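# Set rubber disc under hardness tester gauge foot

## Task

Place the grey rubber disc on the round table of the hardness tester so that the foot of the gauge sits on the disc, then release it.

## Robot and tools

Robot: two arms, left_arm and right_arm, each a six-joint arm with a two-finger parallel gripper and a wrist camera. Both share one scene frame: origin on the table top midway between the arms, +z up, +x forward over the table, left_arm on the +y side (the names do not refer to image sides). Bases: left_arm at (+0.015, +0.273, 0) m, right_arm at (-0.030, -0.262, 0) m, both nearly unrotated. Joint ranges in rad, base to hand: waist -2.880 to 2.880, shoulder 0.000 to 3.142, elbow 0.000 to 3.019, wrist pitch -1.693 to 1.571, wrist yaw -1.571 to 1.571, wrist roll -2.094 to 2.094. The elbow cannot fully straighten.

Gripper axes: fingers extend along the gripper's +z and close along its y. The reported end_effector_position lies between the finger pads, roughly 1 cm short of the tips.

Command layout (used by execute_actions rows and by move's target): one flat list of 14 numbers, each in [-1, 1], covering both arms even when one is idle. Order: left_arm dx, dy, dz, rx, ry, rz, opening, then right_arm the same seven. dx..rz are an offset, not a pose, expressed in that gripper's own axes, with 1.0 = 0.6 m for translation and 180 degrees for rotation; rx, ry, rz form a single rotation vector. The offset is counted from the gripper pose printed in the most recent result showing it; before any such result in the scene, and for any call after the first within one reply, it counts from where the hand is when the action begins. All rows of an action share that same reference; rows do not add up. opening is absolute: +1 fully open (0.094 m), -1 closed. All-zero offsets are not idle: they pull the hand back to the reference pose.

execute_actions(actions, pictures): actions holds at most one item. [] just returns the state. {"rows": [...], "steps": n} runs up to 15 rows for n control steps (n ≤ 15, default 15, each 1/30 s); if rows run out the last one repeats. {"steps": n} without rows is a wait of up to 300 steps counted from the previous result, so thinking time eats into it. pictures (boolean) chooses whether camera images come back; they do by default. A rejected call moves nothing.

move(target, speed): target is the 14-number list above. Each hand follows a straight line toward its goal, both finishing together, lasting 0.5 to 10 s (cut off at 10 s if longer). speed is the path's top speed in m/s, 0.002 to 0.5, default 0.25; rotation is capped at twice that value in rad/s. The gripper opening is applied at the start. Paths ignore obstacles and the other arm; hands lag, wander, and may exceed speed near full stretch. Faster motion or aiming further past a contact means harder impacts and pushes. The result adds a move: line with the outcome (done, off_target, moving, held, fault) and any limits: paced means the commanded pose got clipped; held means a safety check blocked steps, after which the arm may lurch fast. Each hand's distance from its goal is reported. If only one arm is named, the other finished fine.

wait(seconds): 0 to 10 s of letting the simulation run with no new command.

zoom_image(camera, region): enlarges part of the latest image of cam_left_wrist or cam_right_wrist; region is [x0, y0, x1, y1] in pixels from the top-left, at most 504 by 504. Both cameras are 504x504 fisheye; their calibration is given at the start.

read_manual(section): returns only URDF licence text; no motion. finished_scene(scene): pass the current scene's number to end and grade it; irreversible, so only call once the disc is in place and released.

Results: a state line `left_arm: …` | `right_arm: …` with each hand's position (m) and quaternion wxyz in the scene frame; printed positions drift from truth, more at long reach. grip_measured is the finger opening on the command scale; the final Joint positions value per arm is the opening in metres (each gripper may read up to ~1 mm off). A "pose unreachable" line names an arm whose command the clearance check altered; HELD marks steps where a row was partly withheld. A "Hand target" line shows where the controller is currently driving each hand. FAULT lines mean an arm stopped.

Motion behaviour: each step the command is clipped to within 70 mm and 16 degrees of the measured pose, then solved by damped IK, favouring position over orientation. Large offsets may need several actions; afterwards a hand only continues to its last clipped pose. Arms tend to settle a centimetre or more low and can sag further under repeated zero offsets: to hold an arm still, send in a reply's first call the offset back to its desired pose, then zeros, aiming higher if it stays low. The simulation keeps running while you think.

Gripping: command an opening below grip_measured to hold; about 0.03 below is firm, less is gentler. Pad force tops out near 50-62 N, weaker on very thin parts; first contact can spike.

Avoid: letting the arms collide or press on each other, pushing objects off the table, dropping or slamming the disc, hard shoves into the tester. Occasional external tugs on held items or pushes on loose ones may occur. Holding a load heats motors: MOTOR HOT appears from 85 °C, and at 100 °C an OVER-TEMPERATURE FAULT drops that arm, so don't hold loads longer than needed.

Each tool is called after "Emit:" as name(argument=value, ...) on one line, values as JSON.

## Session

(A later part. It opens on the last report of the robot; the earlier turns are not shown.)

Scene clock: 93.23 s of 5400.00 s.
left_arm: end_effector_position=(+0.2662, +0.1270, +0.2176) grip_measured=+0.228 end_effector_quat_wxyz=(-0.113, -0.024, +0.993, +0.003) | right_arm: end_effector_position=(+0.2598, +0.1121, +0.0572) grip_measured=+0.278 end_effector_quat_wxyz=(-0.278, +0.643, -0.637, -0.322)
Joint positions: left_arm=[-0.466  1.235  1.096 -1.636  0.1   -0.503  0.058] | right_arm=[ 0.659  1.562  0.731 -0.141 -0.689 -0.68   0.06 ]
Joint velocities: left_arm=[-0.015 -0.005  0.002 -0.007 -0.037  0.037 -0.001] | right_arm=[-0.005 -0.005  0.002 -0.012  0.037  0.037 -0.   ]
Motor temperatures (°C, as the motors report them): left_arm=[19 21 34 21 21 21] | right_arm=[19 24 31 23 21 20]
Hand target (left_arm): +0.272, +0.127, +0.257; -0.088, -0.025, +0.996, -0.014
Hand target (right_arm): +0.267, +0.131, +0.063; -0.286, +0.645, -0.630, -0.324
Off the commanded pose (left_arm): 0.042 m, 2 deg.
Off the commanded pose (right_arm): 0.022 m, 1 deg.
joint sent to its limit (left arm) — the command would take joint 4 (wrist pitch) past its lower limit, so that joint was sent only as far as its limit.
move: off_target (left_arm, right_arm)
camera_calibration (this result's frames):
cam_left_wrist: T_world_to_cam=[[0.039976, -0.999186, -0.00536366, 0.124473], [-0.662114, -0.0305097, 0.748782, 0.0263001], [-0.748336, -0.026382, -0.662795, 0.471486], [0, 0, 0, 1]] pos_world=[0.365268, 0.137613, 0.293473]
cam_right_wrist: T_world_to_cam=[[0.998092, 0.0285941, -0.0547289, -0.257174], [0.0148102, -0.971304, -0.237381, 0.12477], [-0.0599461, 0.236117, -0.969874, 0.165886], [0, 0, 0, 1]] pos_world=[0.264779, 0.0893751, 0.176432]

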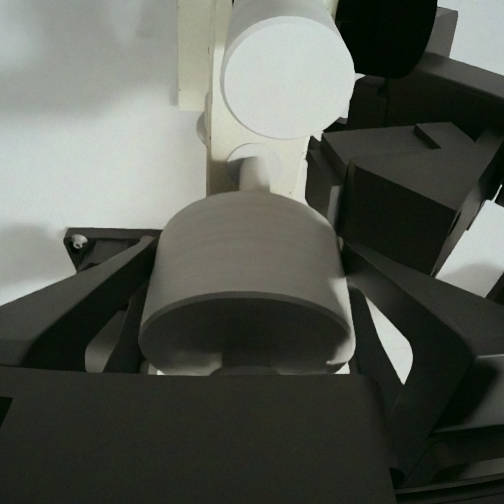

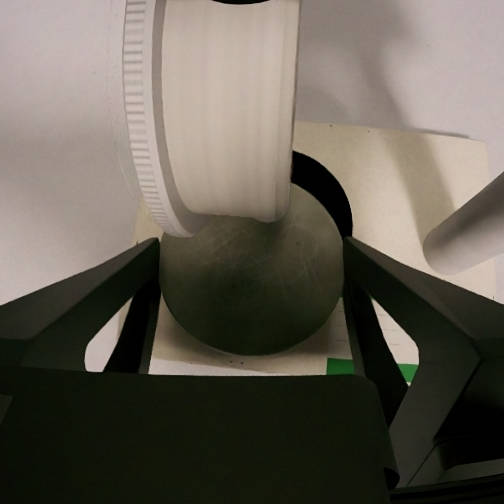

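Emit:
move(target=[0,0,-0.065,0,0.02,0,0.1,-0.035,-0.033,0.025,0,-0.035,0,0.22], speed=0.015)

Emit:
move(target=[0,0,0.005,0,0,0,0.1,0,0,0,0,0,0,0.6], speed=0.015)

Emit:
move(target=[0,0,0.01,0,0,0,0.1,0.06,0,-0.15,0,0,0,0.6], speed=0.06)

Emit:
move(target=[0,0,0,0,0,0,0.6,0,0,0,0,0,0,0.6])

Emit:
move(target=[0,0,-0.13,0,0,0,0.6,0,0,0,0,0,0,0.6], speed=0.1)

Scene clock: 100.83 s of 5400.00 s.
left_arm: end_effector_position=(+0.2663, +0.1270, +0.2154) grip_measured=+0.228 end_effector_quat_wxyz=(-0.123, -0.024, +0.992, +0.001) | right_arm: end_effector_position=(+0.2644, +0.1264, +0.0573) grip_measured=+0.278 end_effector_quat_wxyz=(-0.302, +0.633, -0.618, -0.355)
Joint positions: left_arm=[-0.459  1.247  1.097 -1.643  0.112 -0.494  0.058] | right_arm=[ 0.657  1.61   0.731 -0.014 -0.758 -0.638  0.06 ]
Joint velocities: left_arm=[-0.015 -0.005 -0.002  0.007 -0.037 -0.051  0.   ] | right_arm=[-0.005 -0.005 -0.007 -0.002 -0.007 -0.037 -0.001]
Motor temperatures (°C, as the motors report them): left_arm=[19 21 35 21 21 21] | right_arm=[19 25 31 23 21 20]
Hand target (left_arm): +0.273, +0.127, +0.253; -0.097, -0.027, +0.995, -0.019
Hand target (right_arm): +0.278, +0.137, +0.063; -0.312, +0.624, -0.620, -0.358
Off the commanded pose (left_arm): 0.041 m, 2 deg.
Off the commanded pose (right_arm): 0.019 m, 2 deg.
joint sent to its limit (left arm) — the command would take joint 4 (wrist pitch) past its lower limit, so that joint was sent only as far as its limit.
After step 90, 0.70 s passed at rest.
move: off_target (left_arm, right_arm)
camera_calibration (this result's frames):
cam_left_wrist: T_world_to_cam=[[0.0411179, -0.999153, -0.00160938, 0.123396], [-0.646322, -0.0278262, 0.762557, 0.020484], [-0.761956, -0.0303146, -0.646919, 0.47078], [0, 0, 0, 1]] pos_world=[0.366879, 0.138133, 0.289135]
cam_right_wrist: T_world_to_cam=[[0.99709, 0.0487382, -0.0586184, -0.26418], [0.0271957, -0.945752, -0.323749, 0.137053], [-0.0712174, 0.321212, -0.944326, 0.153629], [0, 0, 0, 1]] pos_world=[0.270625, 0.0931463, 0.173961]

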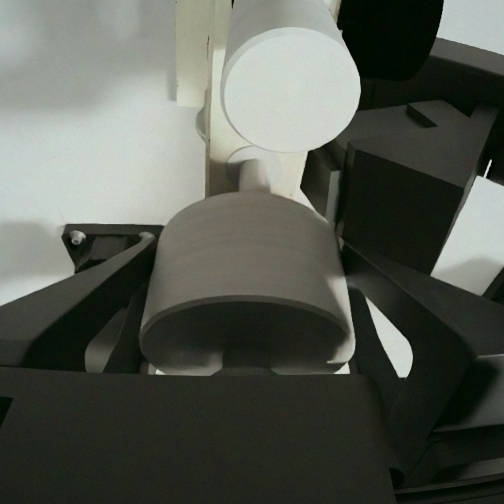

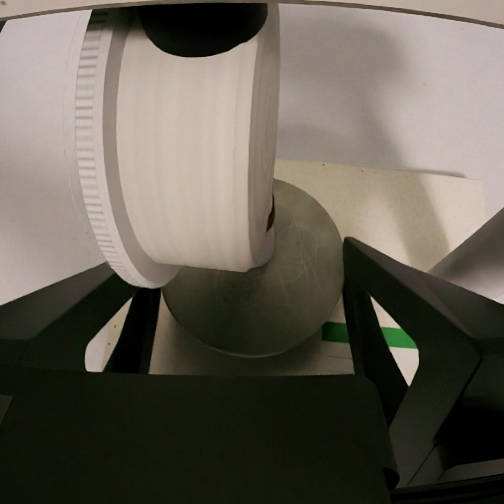

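Scene clock: 101.53 s of 5400.00 s.
left_arm: end_effector_position=(+0.2663, +0.1271, +0.2097) grip_measured=+0.228 end_effector_quat_wxyz=(-0.124, -0.024, +0.992, +0.002) | right_arm: end_effector_position=(+0.2641, +0.1262, +0.0570) grip_measured=+0.598 end_effector_quat_wxyz=(-0.302, +0.633, -0.618, -0.355)
Joint positions: left_arm=[-0.459  1.25   1.084 -1.627  0.111 -0.494  0.058] | right_arm=[ 0.657  1.61   0.731 -0.014 -0.758 -0.638  0.075]
Joint velocities: left_arm=[ 0.005 -0.024 -0.007  0.002 -0.022  0.007 -0.   ] | right_arm=[-0.005 -0.005 -0.007 -0.002 -0.051 -0.066  0.   ]
Motor temperatures (°C, as the motors report them): left_arm=[19 21 34 21 21 21] | right_arm=[19 25 31 23 21 20]
Hand target (left_arm): +0.266, +0.127, +0.213; -0.123, -0.024, +0.992, +0.001
Hand target (right_arm): +0.264, +0.126, +0.057; -0.302, +0.633, -0.618, -0.355
Off the commanded pose (left_arm): 0.003 m, 0 deg.
Off the commanded pose (right_arm): 0.000 m, 0 deg.
move: done
camera_calibration (this result's frames):
cam_left_wrist: T_world_to_cam=[[0.0410338, -0.999156, -0.00211865, 0.12358], [-0.646189, -0.0281551, 0.762658, 0.0248579], [-0.762074, -0.0299257, -0.646798, 0.467039], [0, 0, 0, 1]] pos_world=[0.36691, 0.138152, 0.283384]
cam_right_wrist: T_world_to_cam=[[0.997055, 0.04871, -0.0592345, -0.263872], [0.0270034, -0.945907, -0.323312, 0.136812], [-0.0717789, 0.320761, -0.944437, 0.153625], [0, 0, 0, 1]] pos_world=[0.270428, 0.0929873, 0.173692]

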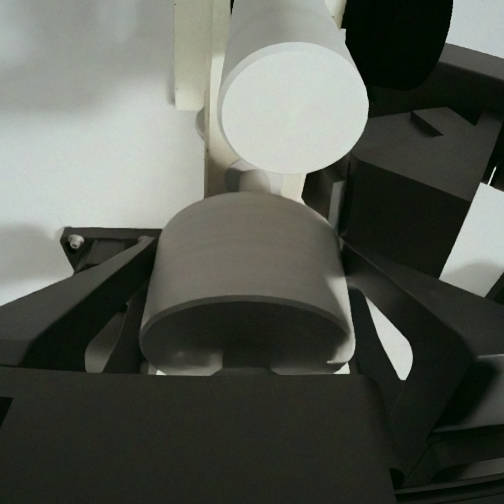

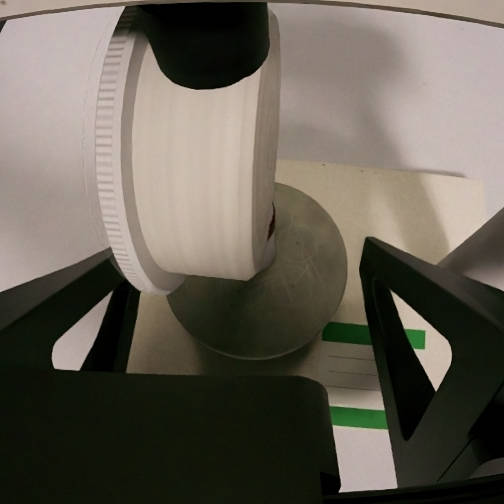

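Scene clock: 103.47 s of 5400.00 s.
left_arm: end_effector_position=(+0.2662, +0.1271, +0.2073) grip_measured=+0.228 end_effector_quat_wxyz=(-0.123, -0.024, +0.992, +0.001) | right_arm: end_effector_position=(+0.2712, +0.0350, +0.0726) grip_measured=+0.598 end_effector_quat_wxyz=(-0.294, +0.630, -0.624, -0.356)
Joint positions: left_arm=[-0.459  1.25   1.078 -1.62   0.111 -0.494  0.058] | right_arm=[ 0.442  1.48   0.671 -0.293 -0.872 -0.896  0.075]
Joint velocities: left_arm=[-0.005 -0.015  0.002  0.002 -0.066  0.007  0.   ] | right_arm=[ 0.005  0.005  0.012 -0.017  0.037  0.051 -0.001]
Motor temperatures (°C, as the motors report them): left_arm=[19 21 34 21 21 21] | right_arm=[19 25 31 23 21 20]
Hand target (left_arm): +0.265, +0.127, +0.204; -0.124, -0.024, +0.992, +0.002
Hand target (right_arm): +0.271, +0.032, +0.078; -0.301, +0.634, -0.619, -0.353
Off the commanded pose (left_arm): 0.004 m, 0 deg.
Off the commanded pose (right_arm): 0.006 m, 1 deg.
move: done
camera_calibration (this result's frames):
cam_left_wrist: T_world_to_cam=[[0.0410357, -0.999156, -0.00157136, 0.123518], [-0.646972, -0.0277697, 0.762008, 0.0268853], [-0.761409, -0.0302529, -0.647565, 0.465458], [0, 0, 0, 1]] pos_world=[0.366729, 0.138241, 0.281122]
cam_right_wrist: T_world_to_cam=[[0.996235, 0.0426876, -0.0754611, -0.263896], [0.0169924, -0.949644, -0.312871, 0.0574678], [-0.0850169, 0.31041, -0.946793, 0.202311], [0, 0, 0, 1]] pos_world=[0.279125, 0.00303941, 0.189613]

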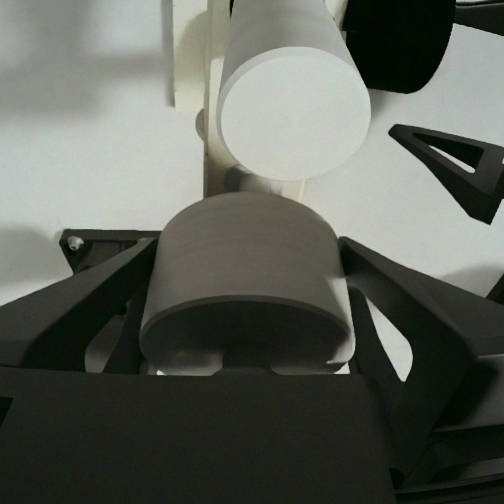

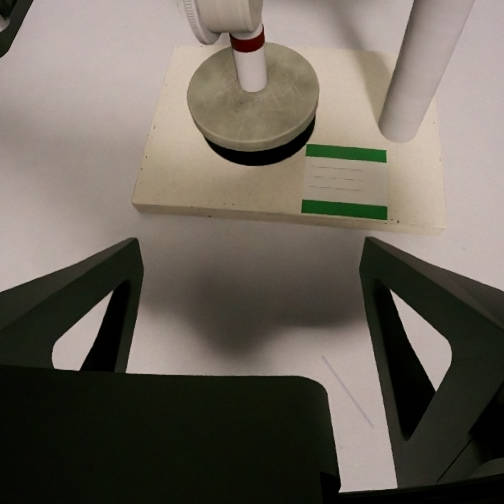

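Scene clock: 103.97 s of 5400.00 s.
left_arm: end_effector_position=(+0.2662, +0.1271, +0.2073) grip_measured=+0.598 end_effector_quat_wxyz=(-0.123, -0.024, +0.992, +0.001) | right_arm: end_effector_position=(+0.2712, +0.0350, +0.0726) grip_measured=+0.598 end_effector_quat_wxyz=(-0.294, +0.630, -0.624, -0.356)
Joint positions: left_arm=[-0.459  1.25   1.078 -1.62   0.111 -0.494  0.075] | right_arm=[ 0.442  1.48   0.671 -0.293 -0.872 -0.897  0.075]
Joint velocities: left_arm=[-0.015  0.005 -0.007 -0.002 -0.022 -0.051  0.001] | right_arm=[-0.005 -0.005  0.002 -0.002 -0.066  0.007  0.   ]
Motor temperatures (°C, as the motors report them): left_arm=[19 21 33 21 21 21] | right_arm=[19 25 31 23 21 20]
Hand target (left_arm): +0.266, +0.127, +0.207; -0.123, -0.024, +0.992, +0.001
Hand target (right_arm): +0.271, +0.035, +0.073; -0.294, +0.630, -0.624, -0.356
Off the commanded pose (left_arm): 0.000 m, 0 deg.
Off the commanded pose (right_arm): 0.000 m, 0 deg.
move: done
camera_calibration (this result's frames):
cam_left_wrist: T_world_to_cam=[[0.0410357, -0.999156, -0.00157136, 0.123518], [-0.646972, -0.0277697, 0.762008, 0.0268853], [-0.761409, -0.0302529, -0.647565, 0.465458], [0, 0, 0, 1]] pos_world=[0.366729, 0.138241, 0.281122]
cam_right_wrist: T_world_to_cam=[[0.996249, 0.042908, -0.0751501, -0.26393], [0.0172976, -0.94963, -0.312895, 0.0573863], [-0.0847905, 0.310421, -0.94681, 0.202251], [0, 0, 0, 1]] pos_world=[0.279096, 0.00303753, 0.189615]

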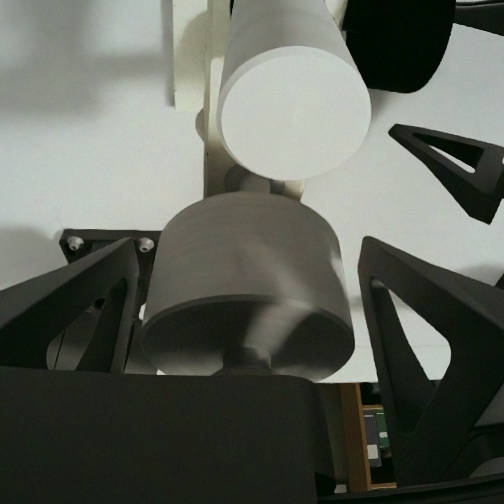

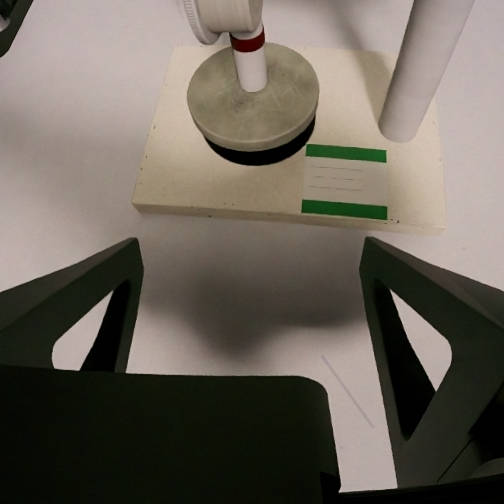

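Scene clock: 105.10 s of 5400.00 s.
left_arm: end_effector_position=(+0.2780, +0.1245, +0.2680) grip_measured=+0.598 end_effector_quat_wxyz=(-0.067, -0.026, +0.997, -0.028) | right_arm: end_effector_position=(+0.2712, +0.0350, +0.0726) grip_measured=+0.598 end_effector_quat_wxyz=(-0.294, +0.630, -0.624, -0.356)
Joint positions: left_arm=[-0.45   1.185  1.197 -1.677  0.111 -0.494  0.075] | right_arm=[ 0.442  1.48   0.671 -0.293 -0.872 -0.897  0.075]
Joint velocities: left_arm=[ 0.015  0.005 -0.012 -0.022 -0.037  0.007  0.   ] | right_arm=[-0.005 -0.005  0.007 -0.017 -0.037  0.022 -0.001]
Motor temperatures (°C, as the motors report them): left_arm=[19 21 33 21 21 21] | right_arm=[19 25 31 23 21 20]
Hand target (left_arm): +0.285, +0.127, +0.282; -0.054, -0.028, +0.998, -0.033
Hand target (right_arm): +0.271, +0.035, +0.073; -0.294, +0.630, -0.624, -0.356
Off the commanded pose (left_arm): 0.017 m, 7 deg.
Off the commanded pose (right_arm): 0.000 m, 0 deg.
joint sent to its limit (left arm) — the command would take joint 4 (wrist pitch) past its lower limit, so that joint was sent only as far as its limit.
move: off_target (left_arm)
camera_calibration (this result's frames):
cam_left_wrist: T_world_to_cam=[[0.0472689, -0.997137, 0.0590269, 0.102303], [-0.729561, 0.00589924, 0.68389, 0.0279398], [-0.68228, -0.0753905, -0.727193, 0.518584], [0, 0, 0, 1]] pos_world=[0.369368, 0.140941, 0.351965]
cam_right_wrist: T_world_to_cam=[[0.996249, 0.042908, -0.0751501, -0.26393], [0.0172976, -0.94963, -0.312895, 0.0573863], [-0.0847905, 0.310421, -0.94681, 0.202251], [0, 0, 0, 1]] pos_world=[0.279096, 0.00303753, 0.189615]

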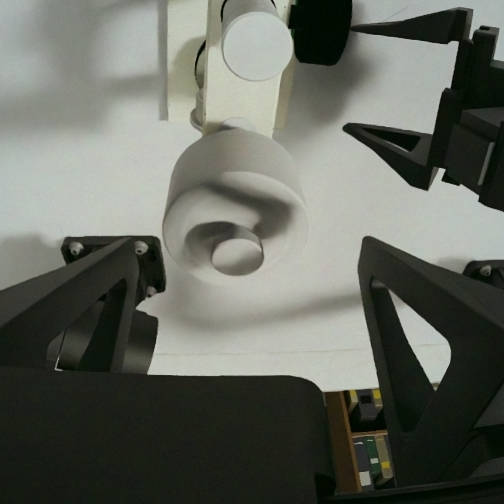

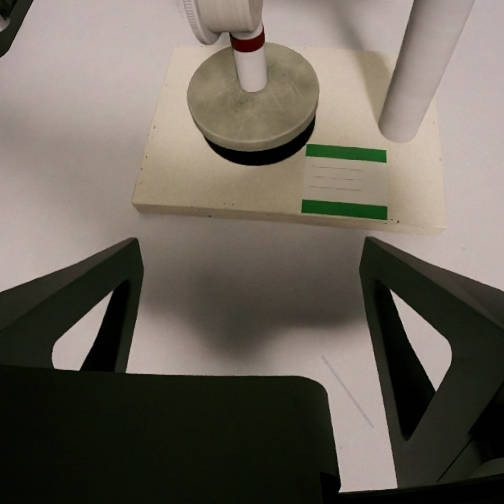

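Emit:
finished_scene(scene=2)

The scene is finished: the task was done.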